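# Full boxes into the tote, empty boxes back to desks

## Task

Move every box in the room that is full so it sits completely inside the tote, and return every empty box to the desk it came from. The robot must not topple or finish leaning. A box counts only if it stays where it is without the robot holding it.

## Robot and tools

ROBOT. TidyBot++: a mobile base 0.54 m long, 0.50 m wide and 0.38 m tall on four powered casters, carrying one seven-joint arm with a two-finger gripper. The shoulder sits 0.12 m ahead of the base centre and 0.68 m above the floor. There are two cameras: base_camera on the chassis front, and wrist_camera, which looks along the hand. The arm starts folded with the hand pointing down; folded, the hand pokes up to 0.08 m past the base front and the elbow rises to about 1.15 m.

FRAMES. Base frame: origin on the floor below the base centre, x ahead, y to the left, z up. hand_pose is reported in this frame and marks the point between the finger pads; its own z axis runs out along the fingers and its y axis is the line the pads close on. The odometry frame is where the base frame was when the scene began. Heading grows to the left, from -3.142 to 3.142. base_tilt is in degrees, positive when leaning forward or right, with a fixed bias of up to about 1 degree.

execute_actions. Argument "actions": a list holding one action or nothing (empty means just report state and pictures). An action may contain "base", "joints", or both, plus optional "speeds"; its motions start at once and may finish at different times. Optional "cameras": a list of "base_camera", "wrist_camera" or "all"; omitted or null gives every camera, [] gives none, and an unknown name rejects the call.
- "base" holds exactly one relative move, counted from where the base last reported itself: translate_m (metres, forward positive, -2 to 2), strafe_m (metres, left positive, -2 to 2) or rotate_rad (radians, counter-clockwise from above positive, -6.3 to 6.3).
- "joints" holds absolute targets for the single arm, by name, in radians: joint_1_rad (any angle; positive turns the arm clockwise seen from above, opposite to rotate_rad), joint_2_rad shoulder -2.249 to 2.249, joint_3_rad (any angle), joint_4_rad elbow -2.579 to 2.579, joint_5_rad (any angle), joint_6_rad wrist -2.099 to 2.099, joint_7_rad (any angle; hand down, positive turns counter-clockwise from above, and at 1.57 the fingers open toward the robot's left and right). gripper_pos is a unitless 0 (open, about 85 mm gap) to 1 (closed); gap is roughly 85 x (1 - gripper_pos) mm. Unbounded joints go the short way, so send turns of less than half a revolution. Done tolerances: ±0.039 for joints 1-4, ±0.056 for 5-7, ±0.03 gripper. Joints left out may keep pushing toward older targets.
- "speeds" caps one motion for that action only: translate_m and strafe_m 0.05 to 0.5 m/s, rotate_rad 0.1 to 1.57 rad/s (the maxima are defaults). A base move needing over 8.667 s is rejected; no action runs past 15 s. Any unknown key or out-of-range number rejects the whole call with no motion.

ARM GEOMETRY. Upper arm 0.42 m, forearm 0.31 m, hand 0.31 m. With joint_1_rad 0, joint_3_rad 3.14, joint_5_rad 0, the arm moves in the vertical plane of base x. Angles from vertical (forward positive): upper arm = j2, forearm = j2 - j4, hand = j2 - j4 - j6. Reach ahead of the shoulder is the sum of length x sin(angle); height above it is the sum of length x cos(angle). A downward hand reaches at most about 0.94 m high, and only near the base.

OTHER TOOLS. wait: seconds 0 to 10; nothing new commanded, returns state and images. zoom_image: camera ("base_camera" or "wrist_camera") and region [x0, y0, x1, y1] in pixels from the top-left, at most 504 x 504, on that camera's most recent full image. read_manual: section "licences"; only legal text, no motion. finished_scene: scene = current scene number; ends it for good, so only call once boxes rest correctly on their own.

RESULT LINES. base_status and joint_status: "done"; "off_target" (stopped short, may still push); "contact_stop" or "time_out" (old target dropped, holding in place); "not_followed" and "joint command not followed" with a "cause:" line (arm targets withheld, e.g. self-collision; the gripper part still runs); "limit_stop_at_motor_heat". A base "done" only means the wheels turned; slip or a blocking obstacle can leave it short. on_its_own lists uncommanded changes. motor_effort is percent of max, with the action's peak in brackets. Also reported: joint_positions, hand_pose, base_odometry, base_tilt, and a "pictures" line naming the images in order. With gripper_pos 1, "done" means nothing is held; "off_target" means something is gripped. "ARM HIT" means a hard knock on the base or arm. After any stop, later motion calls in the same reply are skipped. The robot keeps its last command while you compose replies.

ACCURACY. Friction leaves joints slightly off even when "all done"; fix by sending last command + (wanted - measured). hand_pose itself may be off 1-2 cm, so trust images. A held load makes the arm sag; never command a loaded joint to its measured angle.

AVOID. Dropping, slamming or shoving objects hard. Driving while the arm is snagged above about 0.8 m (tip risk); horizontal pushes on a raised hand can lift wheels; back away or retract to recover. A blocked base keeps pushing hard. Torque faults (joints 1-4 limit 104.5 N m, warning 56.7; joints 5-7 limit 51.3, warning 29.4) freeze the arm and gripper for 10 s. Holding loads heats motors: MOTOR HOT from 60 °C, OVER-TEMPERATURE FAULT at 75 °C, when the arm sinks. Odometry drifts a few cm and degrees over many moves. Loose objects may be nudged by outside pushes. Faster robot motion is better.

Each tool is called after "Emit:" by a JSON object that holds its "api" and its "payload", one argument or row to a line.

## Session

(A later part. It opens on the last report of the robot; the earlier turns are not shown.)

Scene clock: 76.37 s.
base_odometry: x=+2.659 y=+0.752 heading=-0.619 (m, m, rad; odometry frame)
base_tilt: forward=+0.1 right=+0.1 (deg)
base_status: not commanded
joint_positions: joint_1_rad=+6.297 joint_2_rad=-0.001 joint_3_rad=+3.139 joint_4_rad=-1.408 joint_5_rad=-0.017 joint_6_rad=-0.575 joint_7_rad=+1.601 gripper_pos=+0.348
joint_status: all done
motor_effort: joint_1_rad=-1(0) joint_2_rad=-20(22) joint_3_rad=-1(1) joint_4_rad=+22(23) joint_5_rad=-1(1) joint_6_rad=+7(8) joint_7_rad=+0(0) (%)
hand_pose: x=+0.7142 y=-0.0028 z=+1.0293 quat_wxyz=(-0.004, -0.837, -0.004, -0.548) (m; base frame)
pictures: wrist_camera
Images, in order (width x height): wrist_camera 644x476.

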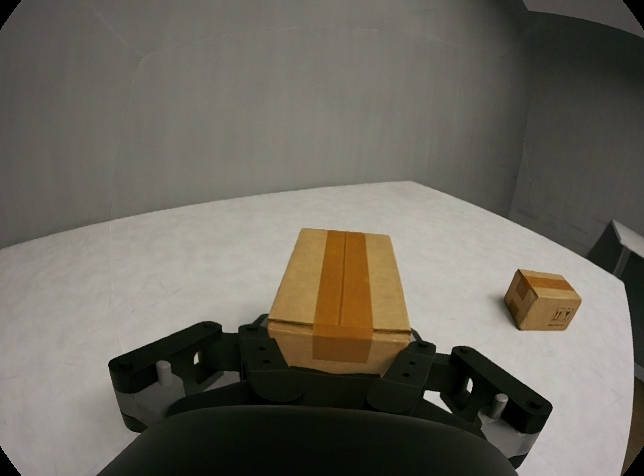

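Emit:
{"api": "execute_actions", "payload": {
  "actions": [
    {"joints":{"joint_4_rad":-1.545,"joint_6_rad":-0.47}}
  ],
  "cameras": []
}}

Emit:
{"api": "execute_actions", "payload": {
  "actions": [
    {"joints":{"gripper_pos":0}}
  ],
  "cameras": []
}}

Emit:
{"api": "execute_actions", "payload": {
  "actions": [
    {"base":{"translate_m":-0.3},"speeds":{"translate_m":0.25}}
  ],
  "cameras": []
}}

Emit:
{"api": "execute_actions", "payload": {
  "actions": [
    {"joints":{"joint_2_rad":-0.4,"joint_4_rad":-1.6,"joint_6_rad":-0.8}}
  ],
  "cameras": []
}}

Emit:
{"api": "execute_actions", "payload": {
  "actions": [
    {"base":{"rotate_rad":0.7}}
  ],
  "cameras": []
}}

Emit:
{"api": "execute_actions", "payload": {
  "actions": [
    {"base":{"strafe_m":-1.75}}
  ],
  "cameras": []
}}

Emit:
{"api": "execute_actions", "payload": {
  "actions": [
    {"base":{"rotate_rad":0.87}}
  ]
}}

Scene clock: 80.30 s.
base_odometry: x=+2.659 y=+0.752 heading=-0.619 (m, m, rad; odometry frame)
base_tilt: forward=+0.1 right=+0.1 (deg)
base_status: not commanded
joint_positions: joint_1_rad=+6.297 joint_2_rad=-0.001 joint_3_rad=+3.139 joint_4_rad=-1.538 joint_5_rad=-0.017 joint_6_rad=-0.495 joint_7_rad=+1.601 gripper_pos=+0.348
joint_status: all done
motor_effort: joint_1_rad=-1(1) joint_2_rad=-20(22) joint_3_rad=-1(1) joint_4_rad=+22(23) joint_5_rad=-1(1) joint_6_rad=+7(8) joint_7_rad=+0(1) (%)
hand_pose: x=+0.7116 y=-0.0032 z=+0.9748 quat_wxyz=(-0.004, -0.850, -0.004, -0.527) (m; base frame)
pictures: none
No camera images: the call's "cameras" was empty. Leave "cameras" out to get every camera's image.

Scene clock: 81.40 s.
base_odometry: x=+2.659 y=+0.752 heading=-0.619 (m, m, rad; odometry frame)
base_tilt: forward=+0.1 right=+0.1 (deg)
base_status: not commanded
joint_positions: joint_1_rad=+6.297 joint_2_rad=-0.001 joint_3_rad=+3.139 joint_4_rad=-1.538 joint_5_rad=-0.017 joint_6_rad=-0.495 joint_7_rad=+1.601 gripper_pos=+0.000
joint_status: all done
motor_effort: joint_1_rad=-1(1) joint_2_rad=-20(21) joint_3_rad=-1(1) joint_4_rad=+22(22) joint_5_rad=-1(1) joint_6_rad=+7(7) joint_7_rad=+0(0) (%)
hand_pose: x=+0.7116 y=-0.0032 z=+0.9748 quat_wxyz=(-0.004, -0.850, -0.004, -0.527) (m; base frame)
pictures: none
No camera images: the call's "cameras" was empty. Leave "cameras" out to get every camera's image.

Scene clock: 83.50 s.
base_odometry: x=+2.414 y=+0.926 heading=-0.619 (m, m, rad; odometry frame)
base_tilt: forward=+0.1 right=+0.1 (deg)
base_status: done
joint_positions: joint_1_rad=+6.300 joint_2_rad=-0.002 joint_3_rad=+3.140 joint_4_rad=-1.538 joint_5_rad=-0.017 joint_6_rad=-0.492 joint_7_rad=+1.601 gripper_pos=+0.000
joint_status: not commanded
motor_effort: joint_1_rad=+0(3) joint_2_rad=-20(24) joint_3_rad=-1(3) joint_4_rad=+22(23) joint_5_rad=-1(2) joint_6_rad=+7(7) joint_7_rad=+1(1) (%)
hand_pose: x=+0.7117 y=-0.0048 z=+0.9760 quat_wxyz=(-0.005, -0.849, -0.003, -0.528) (m; base frame)
pictures: none
No camera images: the call's "cameras" was empty. Leave "cameras" out to get every camera's image.

Scene clock: 85.23 s.
base_odometry: x=+2.414 y=+0.926 heading=-0.619 (m, m, rad; odometry frame)
base_tilt: forward=+0.1 right=+0.1 (deg)
base_status: not commanded
joint_positions: joint_1_rad=+6.300 joint_2_rad=-0.400 joint_3_rad=+3.140 joint_4_rad=-1.584 joint_5_rad=-0.017 joint_6_rad=-0.775 joint_7_rad=+1.601 gripper_pos=+0.000
joint_status: all done
motor_effort: joint_1_rad=+0(0) joint_2_rad=-6(22) joint_3_rad=-1(0) joint_4_rad=+21(23) joint_5_rad=-1(1) joint_6_rad=+7(7) joint_7_rad=+0(1) (%)
hand_pose: x=+0.5344 y=-0.0008 z=+1.0700 quat_wxyz=(-0.005, -0.830, -0.005, -0.557) (m; base frame)
pictures: none
No camera images: the call's "cameras" was empty. Leave "cameras" out to get every camera's image.

Scene clock: 86.90 s.
base_odometry: x=+2.414 y=+0.926 heading=+0.080 (m, m, rad; odometry frame)
base_tilt: forward=+0.1 right=+0.1 (deg)
base_status: done
joint_positions: joint_1_rad=+6.300 joint_2_rad=-0.400 joint_3_rad=+3.138 joint_4_rad=-1.585 joint_5_rad=-0.017 joint_6_rad=-0.776 joint_7_rad=+1.601 gripper_pos=+0.000
joint_status: not commanded
motor_effort: joint_1_rad=-1(2) joint_2_rad=-7(7) joint_3_rad=+0(3) joint_4_rad=+21(21) joint_5_rad=-1(2) joint_6_rad=+7(7) joint_7_rad=+0(0) (%)
hand_pose: x=+0.5343 y=-0.0004 z=+1.0694 quat_wxyz=(-0.005, -0.831, -0.005, -0.557) (m; base frame)
pictures: none
No camera images: the call's "cameras" was empty. Leave "cameras" out to get every camera's image.

Scene clock: 91.77 s.
base_odometry: x=+2.557 y=-0.818 heading=+0.081 (m, m, rad; odometry frame)
base_tilt: forward=+0.1 right=+0.1 (deg)
base_status: done
joint_positions: joint_1_rad=+6.300 joint_2_rad=-0.400 joint_3_rad=+3.140 joint_4_rad=-1.585 joint_5_rad=-0.017 joint_6_rad=-0.776 joint_7_rad=+1.601 gripper_pos=+0.000
joint_status: not commanded
motor_effort: joint_1_rad=-1(1) joint_2_rad=-6(8) joint_3_rad=-1(3) joint_4_rad=+21(21) joint_5_rad=-1(0) joint_6_rad=+7(7) joint_7_rad=+0(0) (%)
hand_pose: x=+0.5343 y=-0.0011 z=+1.0693 quat_wxyz=(-0.005, -0.831, -0.005, -0.557) (m; base frame)
pictures: none
No camera images: the call's "cameras" was empty. Leave "cameras" out to get every camera's image.

Scene clock: 93.57 s.
base_odometry: x=+2.557 y=-0.818 heading=+0.950 (m, m, rad; odometry frame)
base_tilt: forward=+0.1 right=+0.1 (deg)
base_status: done
joint_positions: joint_1_rad=+6.301 joint_2_rad=-0.400 joint_3_rad=+3.138 joint_4_rad=-1.585 joint_5_rad=-0.017 joint_6_rad=-0.776 joint_7_rad=+1.601 gripper_pos=+0.000
joint_status: not commanded
motor_effort: joint_1_rad=+0(1) joint_2_rad=-6(8) joint_3_rad=+0(1) joint_4_rad=+21(21) joint_5_rad=-1(2) joint_6_rad=+7(7) joint_7_rad=-1(0) (%)
hand_pose: x=+0.5343 y=-0.0006 z=+1.0693 quat_wxyz=(-0.005, -0.831, -0.005, -0.557) (m; base frame)
pictures: base_camera, wrist_camera
Images, in order (width x height): base_camera 644x364, wrist_camera 644x476.

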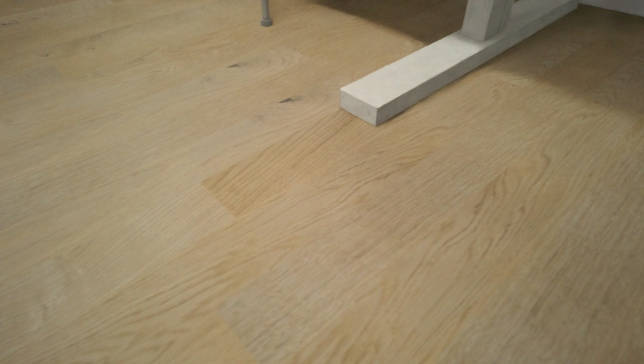

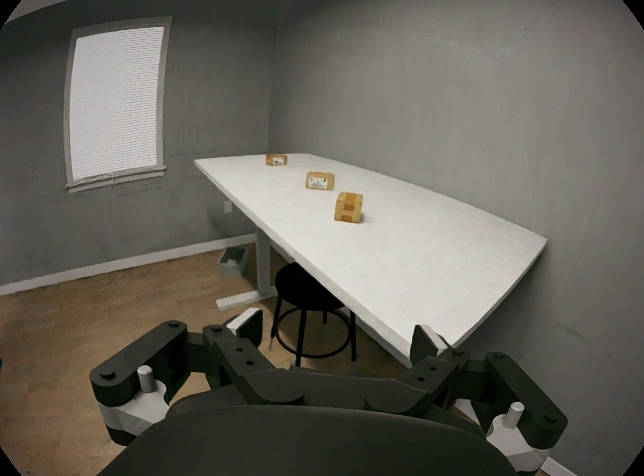

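Emit:
{"api": "execute_actions", "payload": {
  "actions": [
    {"base":{"translate_m":0.1},"joints":{"joint_2_rad":0.3,"joint_4_rad":-1.2,"joint_6_rad":-0.4}}
  ]
}}

Scene clock: 96.53 s.
base_odometry: x=+2.615 y=-0.737 heading=+0.951 (m, m, rad; odometry frame)
base_tilt: forward=+0.1 right=+0.1 (deg)
base_status: done
joint_positions: joint_1_rad=+6.301 joint_2_rad=+0.296 joint_3_rad=+3.138 joint_4_rad=-1.217 joint_5_rad=-0.017 joint_6_rad=-0.426 joint_7_rad=+1.601 gripper_pos=+0.000
joint_status: all done
motor_effort: joint_1_rad=-1(0) joint_2_rad=-31(34) joint_3_rad=-1(1) joint_4_rad=+22(23) joint_5_rad=-1(2) joint_6_rad=+7(8) joint_7_rad=+0(0) (%)
hand_pose: x=+0.8459 y=-0.0074 z=+0.9908 quat_wxyz=(-0.005, -0.824, -0.002, -0.566) (m; base frame)
pictures: base_camera, wrist_camera
Images, in order (width x height): base_camera 644x364, wrist_camera 644x476.

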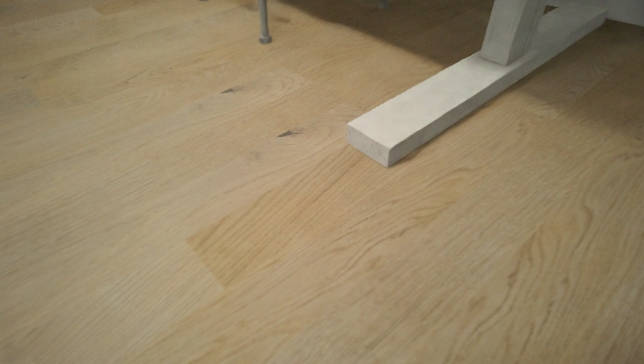

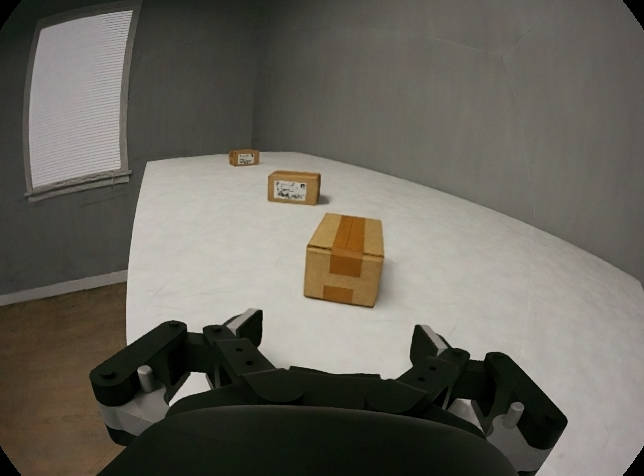

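Centred; ~0.14 m to go. Lower by 1.6 cm.

Emit:
{"api": "execute_actions", "payload": {
  "actions": [
    {"joints":{"joint_4_rad":-1.28,"joint_6_rad":-0.35}}
  ],
  "cameras": []
}}

Emit:
{"api": "execute_actions", "payload": {
  "actions": [
    {"base":{"translate_m":0.14},"speeds":{"translate_m":0.1}}
  ],
  "cameras": ["wrist_camera"]
}}

Scene clock: 97.97 s.
base_odometry: x=+2.615 y=-0.737 heading=+0.951 (m, m, rad; odometry frame)
base_tilt: forward=+0.1 right=+0.1 (deg)
base_status: not commanded
joint_positions: joint_1_rad=+6.301 joint_2_rad=+0.297 joint_3_rad=+3.138 joint_4_rad=-1.273 joint_5_rad=-0.017 joint_6_rad=-0.376 joint_7_rad=+1.601 gripper_pos=+0.000
joint_status: all done
motor_effort: joint_1_rad=+0(0) joint_2_rad=-30(32) joint_3_rad=-1(1) joint_4_rad=+22(23) joint_5_rad=-1(1) joint_6_rad=+7(8) joint_7_rad=+0(0) (%)
hand_pose: x=+0.8459 y=-0.0077 z=+0.9707 quat_wxyz=(-0.005, -0.826, -0.002, -0.563) (m; base frame)
pictures: none
No camera images: the call's "cameras" was empty. Leave "cameras" out to get every camera's image.

Scene clock: 99.93 s.
base_odometry: x=+2.696 y=-0.623 heading=+0.953 (m, m, rad; odometry frame)
base_tilt: forward=+0.1 right=+0.1 (deg)
base_status: done
joint_positions: joint_1_rad=+6.302 joint_2_rad=+0.298 joint_3_rad=+3.138 joint_4_rad=-1.273 joint_5_rad=-0.017 joint_6_rad=-0.375 joint_7_rad=+1.601 gripper_pos=+0.000
joint_status: not commanded
motor_effort: joint_1_rad=-1(3) joint_2_rad=-31(33) joint_3_rad=-1(3) joint_4_rad=+22(23) joint_5_rad=-1(1) joint_6_rad=+7(7) joint_7_rad=+0(0) (%)
hand_pose: x=+0.8464 y=-0.0083 z=+0.9704 quat_wxyz=(-0.006, -0.826, -0.001, -0.563) (m; base frame)
pictures: wrist_camera
Images, in order (width x height): wrist_camera 644x476.

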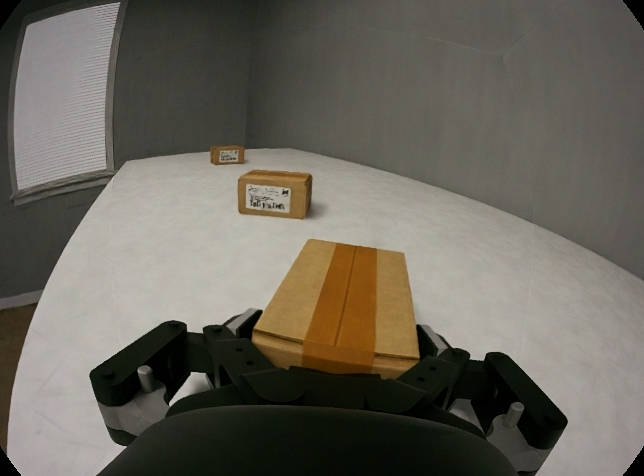

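Emit:
{"api": "execute_actions", "payload": {
  "actions": [
    {"joints":{"gripper_pos":1}}
  ],
  "cameras": []
}}

Emit:
{"api": "execute_actions", "payload": {
  "actions": [
    {"joints":{"joint_4_rad":-1.12,"joint_6_rad":-0.48}}
  ],
  "cameras": ["wrist_camera"]
}}

Scene clock: 101.30 s.
base_odometry: x=+2.696 y=-0.623 heading=+0.953 (m, m, rad; odometry frame)
base_tilt: forward=+0.1 right=+0.1 (deg)
base_status: not commanded
joint_positions: joint_1_rad=+6.302 joint_2_rad=+0.297 joint_3_rad=+3.138 joint_4_rad=-1.273 joint_5_rad=-0.017 joint_6_rad=-0.371 joint_7_rad=+1.601 gripper_pos=+0.346
joint_status: gripper_pos off_target (ended at +0.346, target +1.000)
motor_effort: joint_1_rad=+0(3) joint_2_rad=-29(31) joint_3_rad=-1(3) joint_4_rad=+22(23) joint_5_rad=-1(2) joint_6_rad=+7(7) joint_7_rad=+1(0) (%)
hand_pose: x=+0.8466 y=-0.0087 z=+0.9723 quat_wxyz=(-0.006, -0.825, -0.001, -0.565) (m; base frame)
pictures: none
No camera images: the call's "cameras" was empty. Leave "cameras" out to get every camera's image.

Scene clock: 102.40 s.
base_odometry: x=+2.696 y=-0.623 heading=+0.953 (m, m, rad; odometry frame)
base_tilt: forward=+0.1 right=+0.1 (deg)
base_status: not commanded
joint_positions: joint_1_rad=+6.302 joint_2_rad=+0.319 joint_3_rad=+3.138 joint_4_rad=-1.151 joint_5_rad=-0.017 joint_6_rad=-0.474 joint_7_rad=+1.601 gripper_pos=+0.346
joint_status: all done
motor_effort: joint_1_rad=-1(0) joint_2_rad=-35(37) joint_3_rad=-1(1) joint_4_rad=+26(28) joint_5_rad=-1(1) joint_6_rad=+10(11) joint_7_rad=+0(0) (%)
hand_pose: x=+0.8536 y=-0.0084 z=+0.9993 quat_wxyz=(-0.005, -0.826, -0.002, -0.564) (m; base frame)
pictures: wrist_camera
Images, in order (width x height): wrist_camera 644x476.

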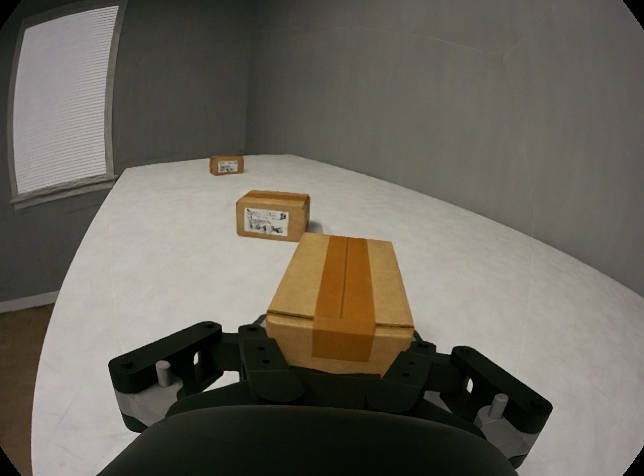

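Emit:
{"api": "execute_actions", "payload": {
  "actions": [
    {"base":{"translate_m":-0.35},"joints":{"joint_2_rad":-0.3,"joint_4_rad":-1.5,"joint_6_rad":-0.7},"speeds":{"translate_m":0.25}}
  ],
  "cameras": []
}}

Emit:
{"api": "execute_actions", "payload": {
  "actions": [
    {"base":{"rotate_rad":-0.87},"speeds":{"rotate_rad":0.8}}
  ],
  "cameras": []
}}

Emit:
{"api": "execute_actions", "payload": {
  "actions": [
    {"base":{"strafe_m":2.0}}
  ],
  "cameras": []
}}

Emit:
{"api": "execute_actions", "payload": {
  "actions": [
    {"base":{"strafe_m":0.15}}
  ]
}}

Scene clock: 105.63 s.
base_odometry: x=+2.493 y=-0.908 heading=+0.954 (m, m, rad; odometry frame)
base_tilt: forward=+0.1 right=+0.1 (deg)
base_status: done
joint_positions: joint_1_rad=+6.303 joint_2_rad=-0.283 joint_3_rad=+3.139 joint_4_rad=-1.506 joint_5_rad=-0.017 joint_6_rad=-0.699 joint_7_rad=+1.601 gripper_pos=+0.346
joint_status: all done
motor_effort: joint_1_rad=-1(4) joint_2_rad=-13(40) joint_3_rad=-1(4) joint_4_rad=+25(27) joint_5_rad=-2(2) joint_6_rad=+10(11) joint_7_rad=+0(0) (%)
hand_pose: x=+0.5892 y=-0.0031 z=+1.0861 quat_wxyz=(-0.006, -0.820, -0.003, -0.573) (m; base frame)
pictures: none
No camera images: the call's "cameras" was empty. Leave "cameras" out to get every camera's image.

Scene clock: 107.57 s.
base_odometry: x=+2.494 y=-0.908 heading=+0.085 (m, m, rad; odometry frame)
base_tilt: forward=+0.1 right=+0.1 (deg)
base_status: done
joint_positions: joint_1_rad=+6.304 joint_2_rad=-0.283 joint_3_rad=+3.143 joint_4_rad=-1.507 joint_5_rad=-0.017 joint_6_rad=-0.699 joint_7_rad=+1.601 gripper_pos=+0.346
joint_status: not commanded
motor_effort: joint_1_rad=+0(2) joint_2_rad=-14(14) joint_3_rad=+0(3) joint_4_rad=+25(26) joint_5_rad=-1(0) joint_6_rad=+10(10) joint_7_rad=+0(0) (%)
hand_pose: x=+0.5892 y=-0.0058 z=+1.0858 quat_wxyz=(-0.007, -0.820, -0.001, -0.573) (m; base frame)
pictures: none
No camera images: the call's "cameras" was empty. Leave "cameras" out to get every camera's image.

Scene clock: 112.93 s.
base_odometry: x=+2.327 y=+1.085 heading=+0.084 (m, m, rad; odometry frame)
base_tilt: forward=+0.1 right=+0.1 (deg)
base_status: done
joint_positions: joint_1_rad=+6.304 joint_2_rad=-0.283 joint_3_rad=+3.142 joint_4_rad=-1.507 joint_5_rad=-0.017 joint_6_rad=-0.699 joint_7_rad=+1.601 gripper_pos=+0.346
joint_status: not commanded
motor_effort: joint_1_rad=+0(2) joint_2_rad=-13(15) joint_3_rad=+0(2) joint_4_rad=+25(26) joint_5_rad=-1(2) joint_6_rad=+10(10) joint_7_rad=+0(1) (%)
hand_pose: x=+0.5892 y=-0.0053 z=+1.0857 quat_wxyz=(-0.007, -0.820, -0.002, -0.573) (m; base frame)
pictures: none
No camera images: the call's "cameras" was empty. Leave "cameras" out to get every camera's image.

Scene clock: 114.40 s.
base_odometry: x=+2.315 y=+1.234 heading=+0.083 (m, m, rad; odometry frame)
base_tilt: forward=+0.1 right=+0.1 (deg)
base_status: done
joint_positions: joint_1_rad=+6.304 joint_2_rad=-0.283 joint_3_rad=+3.138 joint_4_rad=-1.507 joint_5_rad=-0.017 joint_6_rad=-0.699 joint_7_rad=+1.601 gripper_pos=+0.346
joint_status: not commanded
motor_effort: joint_1_rad=-1(2) joint_2_rad=-13(13) joint_3_rad=-1(2) joint_4_rad=+26(25) joint_5_rad=-1(2) joint_6_rad=+10(10) joint_7_rad=+0(0) (%)
hand_pose: x=+0.5891 y=-0.0030 z=+1.0856 quat_wxyz=(-0.006, -0.820, -0.004, -0.573) (m; base frame)
pictures: base_camera, wrist_camera
Images, in order (width x height): base_camera 644x364, wrist_camera 644x476.

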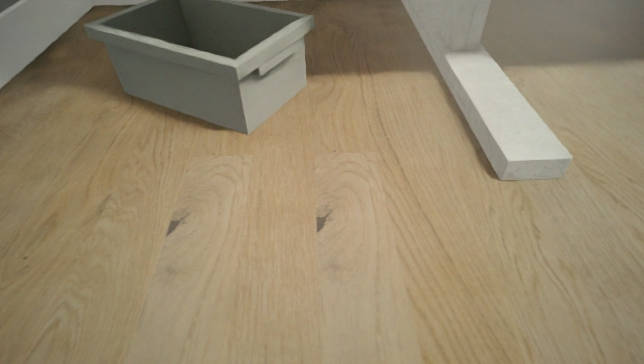

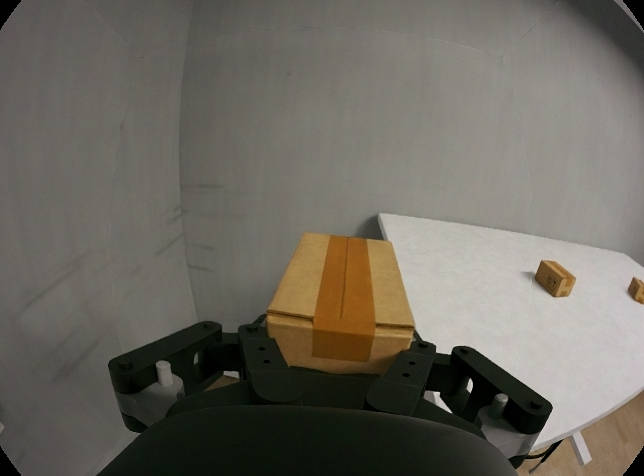

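Emit:
{"api": "execute_actions", "payload": {
  "actions": [
    {"base":{"strafe_m":0.2}}
  ],
  "cameras": []
}}

Emit:
{"api": "execute_actions", "payload": {
  "actions": [
    {"base":{"translate_m":0.17},"joints":{"joint_2_rad":1.22,"joint_4_rad":-2.0,"joint_6_rad":0.62}}
  ]
}}

Scene clock: 118.23 s.
base_odometry: x=+2.298 y=+1.434 heading=+0.082 (m, m, rad; odometry frame)
base_tilt: forward=+0.1 right=+0.1 (deg)
base_status: done
joint_positions: joint_1_rad=+6.304 joint_2_rad=-0.283 joint_3_rad=+3.136 joint_4_rad=-1.507 joint_5_rad=-0.017 joint_6_rad=-0.699 joint_7_rad=+1.601 gripper_pos=+0.346
joint_status: not commanded
motor_effort: joint_1_rad=-1(1) joint_2_rad=-13(14) joint_3_rad=+0(3) joint_4_rad=+25(26) joint_5_rad=-1(2) joint_6_rad=+10(10) joint_7_rad=+0(0) (%)
hand_pose: x=+0.5891 y=-0.0020 z=+1.0856 quat_wxyz=(-0.006, -0.820, -0.004, -0.573) (m; base frame)
pictures: none
No camera images: the call's "cameras" was empty. Leave "cameras" out to get every camera's image.

Scene clock: 121.00 s.
base_odometry: x=+2.468 y=+1.448 heading=+0.082 (m, m, rad; odometry frame)
base_tilt: forward=+0.1 right=+0.1 (deg)
base_status: done
joint_positions: joint_1_rad=+6.304 joint_2_rad=+1.228 joint_3_rad=+3.136 joint_4_rad=-1.991 joint_5_rad=-0.017 joint_6_rad=+0.582 joint_7_rad=+1.601 gripper_pos=+0.346
joint_status: all done
motor_effort: joint_1_rad=-1(2) joint_2_rad=-37(43) joint_3_rad=-2(1) joint_4_rad=+2(26) joint_5_rad=-1(2) joint_6_rad=+5(10) joint_7_rad=+0(0) (%)
hand_pose: x=+0.6417 y=-0.0092 z=+0.2377 quat_wxyz=(-0.006, -0.968, +0.003, -0.250) (m; base frame)
pictures: base_camera, wrist_camera
Images, in order (width x height): base_camera 644x364, wrist_camera 644x476.

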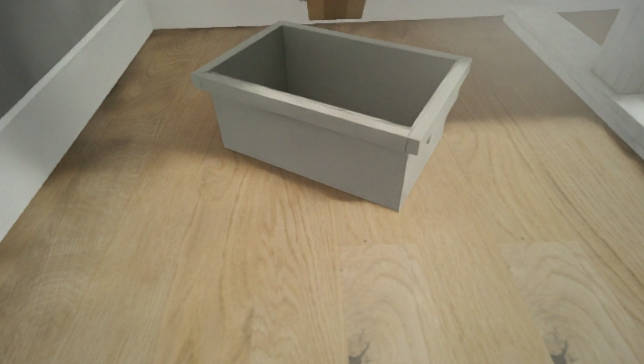

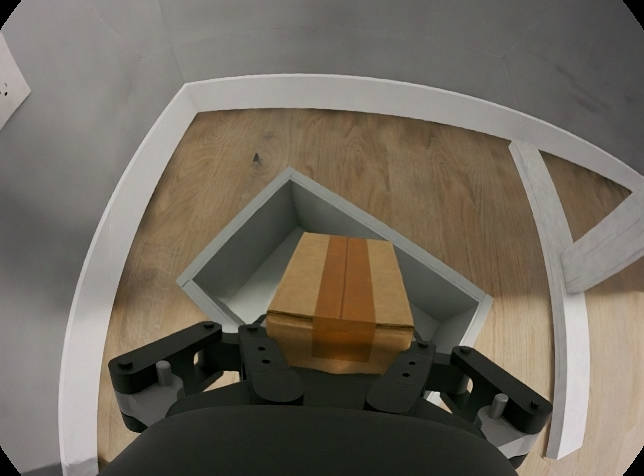

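Emit:
{"api": "execute_actions", "payload": {
  "actions": [
    {"joints":{"joint_2_rad":1.54,"joint_4_rad":-1.63,"joint_6_rad":0.48}}
  ]
}}

Scene clock: 123.50 s.
base_odometry: x=+2.468 y=+1.448 heading=+0.082 (m, m, rad; odometry frame)
base_tilt: forward=+0.1 right=+0.1 (deg)
base_status: not commanded
joint_positions: joint_1_rad=+6.304 joint_2_rad=+1.542 joint_3_rad=+3.137 joint_4_rad=-1.644 joint_5_rad=-0.017 joint_6_rad=+0.498 joint_7_rad=+1.601 gripper_pos=+0.346
joint_status: all done
motor_effort: joint_1_rad=-1(2) joint_2_rad=-37(40) joint_3_rad=-2(2) joint_4_rad=+1(7) joint_5_rad=-1(2) joint_6_rad=+4(6) joint_7_rad=+0(1) (%)
hand_pose: x=+0.6618 y=-0.0096 z=+0.1001 quat_wxyz=(-0.006, -0.974, +0.004, -0.225) (m; base frame)
pictures: base_camera, wrist_camera
Images, in order (width x height): base_camera 644x364, wrist_camera 644x476.

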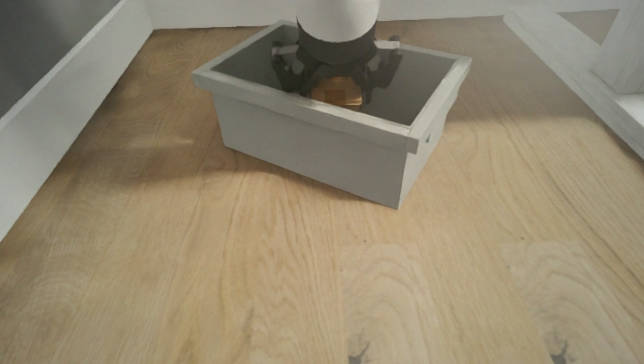

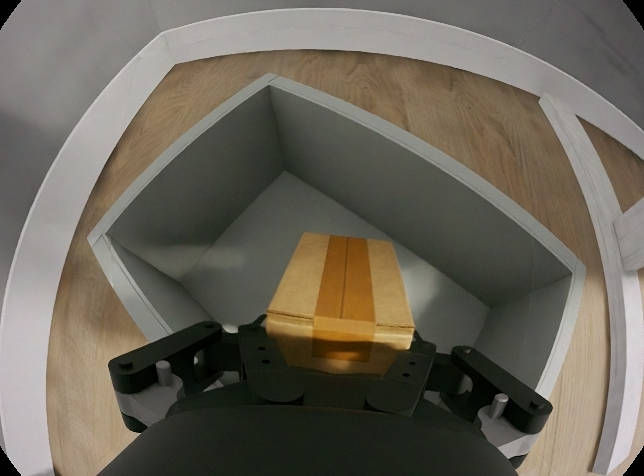

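Lower slightly more, then release.

Emit:
{"api": "execute_actions", "payload": {
  "actions": [
    {"joints":{"joint_2_rad":1.585,"joint_4_rad":-1.59,"joint_6_rad":0.52}}
  ],
  "cameras": []
}}

Emit:
{"api": "execute_actions", "payload": {
  "actions": [
    {"joints":{"gripper_pos":0.15}}
  ],
  "cameras": []
}}

Emit:
{"api": "execute_actions", "payload": {
  "actions": [
    {"joints":{"joint_2_rad":1.22,"joint_4_rad":-2.0,"joint_6_rad":0.55}}
  ]
}}

Scene clock: 124.87 s.
base_odometry: x=+2.468 y=+1.448 heading=+0.082 (m, m, rad; odometry frame)
base_tilt: forward=+0.1 right=+0.1 (deg)
base_status: not commanded
joint_positions: joint_1_rad=+6.304 joint_2_rad=+1.580 joint_3_rad=+3.137 joint_4_rad=-1.597 joint_5_rad=-0.017 joint_6_rad=+0.498 joint_7_rad=+1.601 gripper_pos=+0.346
joint_status: all done
motor_effort: joint_1_rad=-1(2) joint_2_rad=-38(39) joint_3_rad=-2(3) joint_4_rad=+1(2) joint_5_rad=-1(1) joint_6_rad=+4(4) joint_7_rad=+1(0) (%)
hand_pose: x=+0.6669 y=-0.0097 z=+0.0849 quat_wxyz=(-0.006, -0.973, +0.004, -0.229) (m; base frame)
pictures: none
No camera images: the call's "cameras" was empty. Leave "cameras" out to get every camera's image.

Scene clock: 125.90 s.
base_odometry: x=+2.468 y=+1.448 heading=+0.082 (m, m, rad; odometry frame)
base_tilt: forward=+0.1 right=+0.1 (deg)
base_status: not commanded
joint_positions: joint_1_rad=+6.304 joint_2_rad=+1.580 joint_3_rad=+3.137 joint_4_rad=-1.597 joint_5_rad=-0.017 joint_6_rad=+0.499 joint_7_rad=+1.601 gripper_pos=+0.150
joint_status: all done
motor_effort: joint_1_rad=-1(2) joint_2_rad=-35(38) joint_3_rad=-2(4) joint_4_rad=+1(1) joint_5_rad=-1(0) joint_6_rad=+3(4) joint_7_rad=+0(0) (%)
hand_pose: x=+0.6672 y=-0.0101 z=+0.0851 quat_wxyz=(-0.006, -0.973, +0.004, -0.229) (m; base frame)
pictures: none
No camera images: the call's "cameras" was empty. Leave "cameras" out to get every camera's image.

Scene clock: 127.47 s.
base_odometry: x=+2.468 y=+1.448 heading=+0.082 (m, m, rad; odometry frame)
base_tilt: forward=+0.1 right=+0.1 (deg)
base_status: not commanded
joint_positions: joint_1_rad=+6.304 joint_2_rad=+1.230 joint_3_rad=+3.137 joint_4_rad=-1.987 joint_5_rad=-0.017 joint_6_rad=+0.525 joint_7_rad=+1.601 gripper_pos=+0.150
joint_status: all done
motor_effort: joint_1_rad=+0(1) joint_2_rad=-34(37) joint_3_rad=-2(2) joint_4_rad=+1(2) joint_5_rad=-1(1) joint_6_rad=+3(3) joint_7_rad=+0(0) (%)
hand_pose: x=+0.6273 y=-0.0093 z=+0.2287 quat_wxyz=(-0.006, -0.975, +0.003, -0.223) (m; base frame)
pictures: base_camera, wrist_camera
Images, in order (width x height): base_camera 644x364, wrist_camera 644x476.

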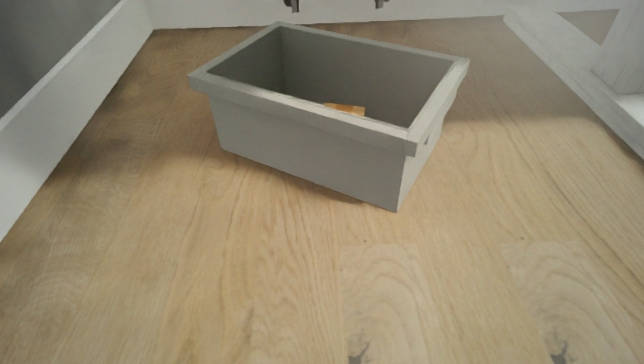

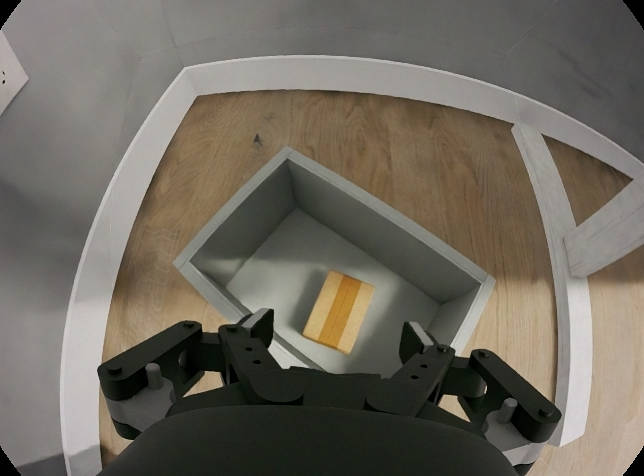

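Emit:
{"api": "finished_scene", "payload": {
  "scene": 1
}}

The scene is finished: the task was done.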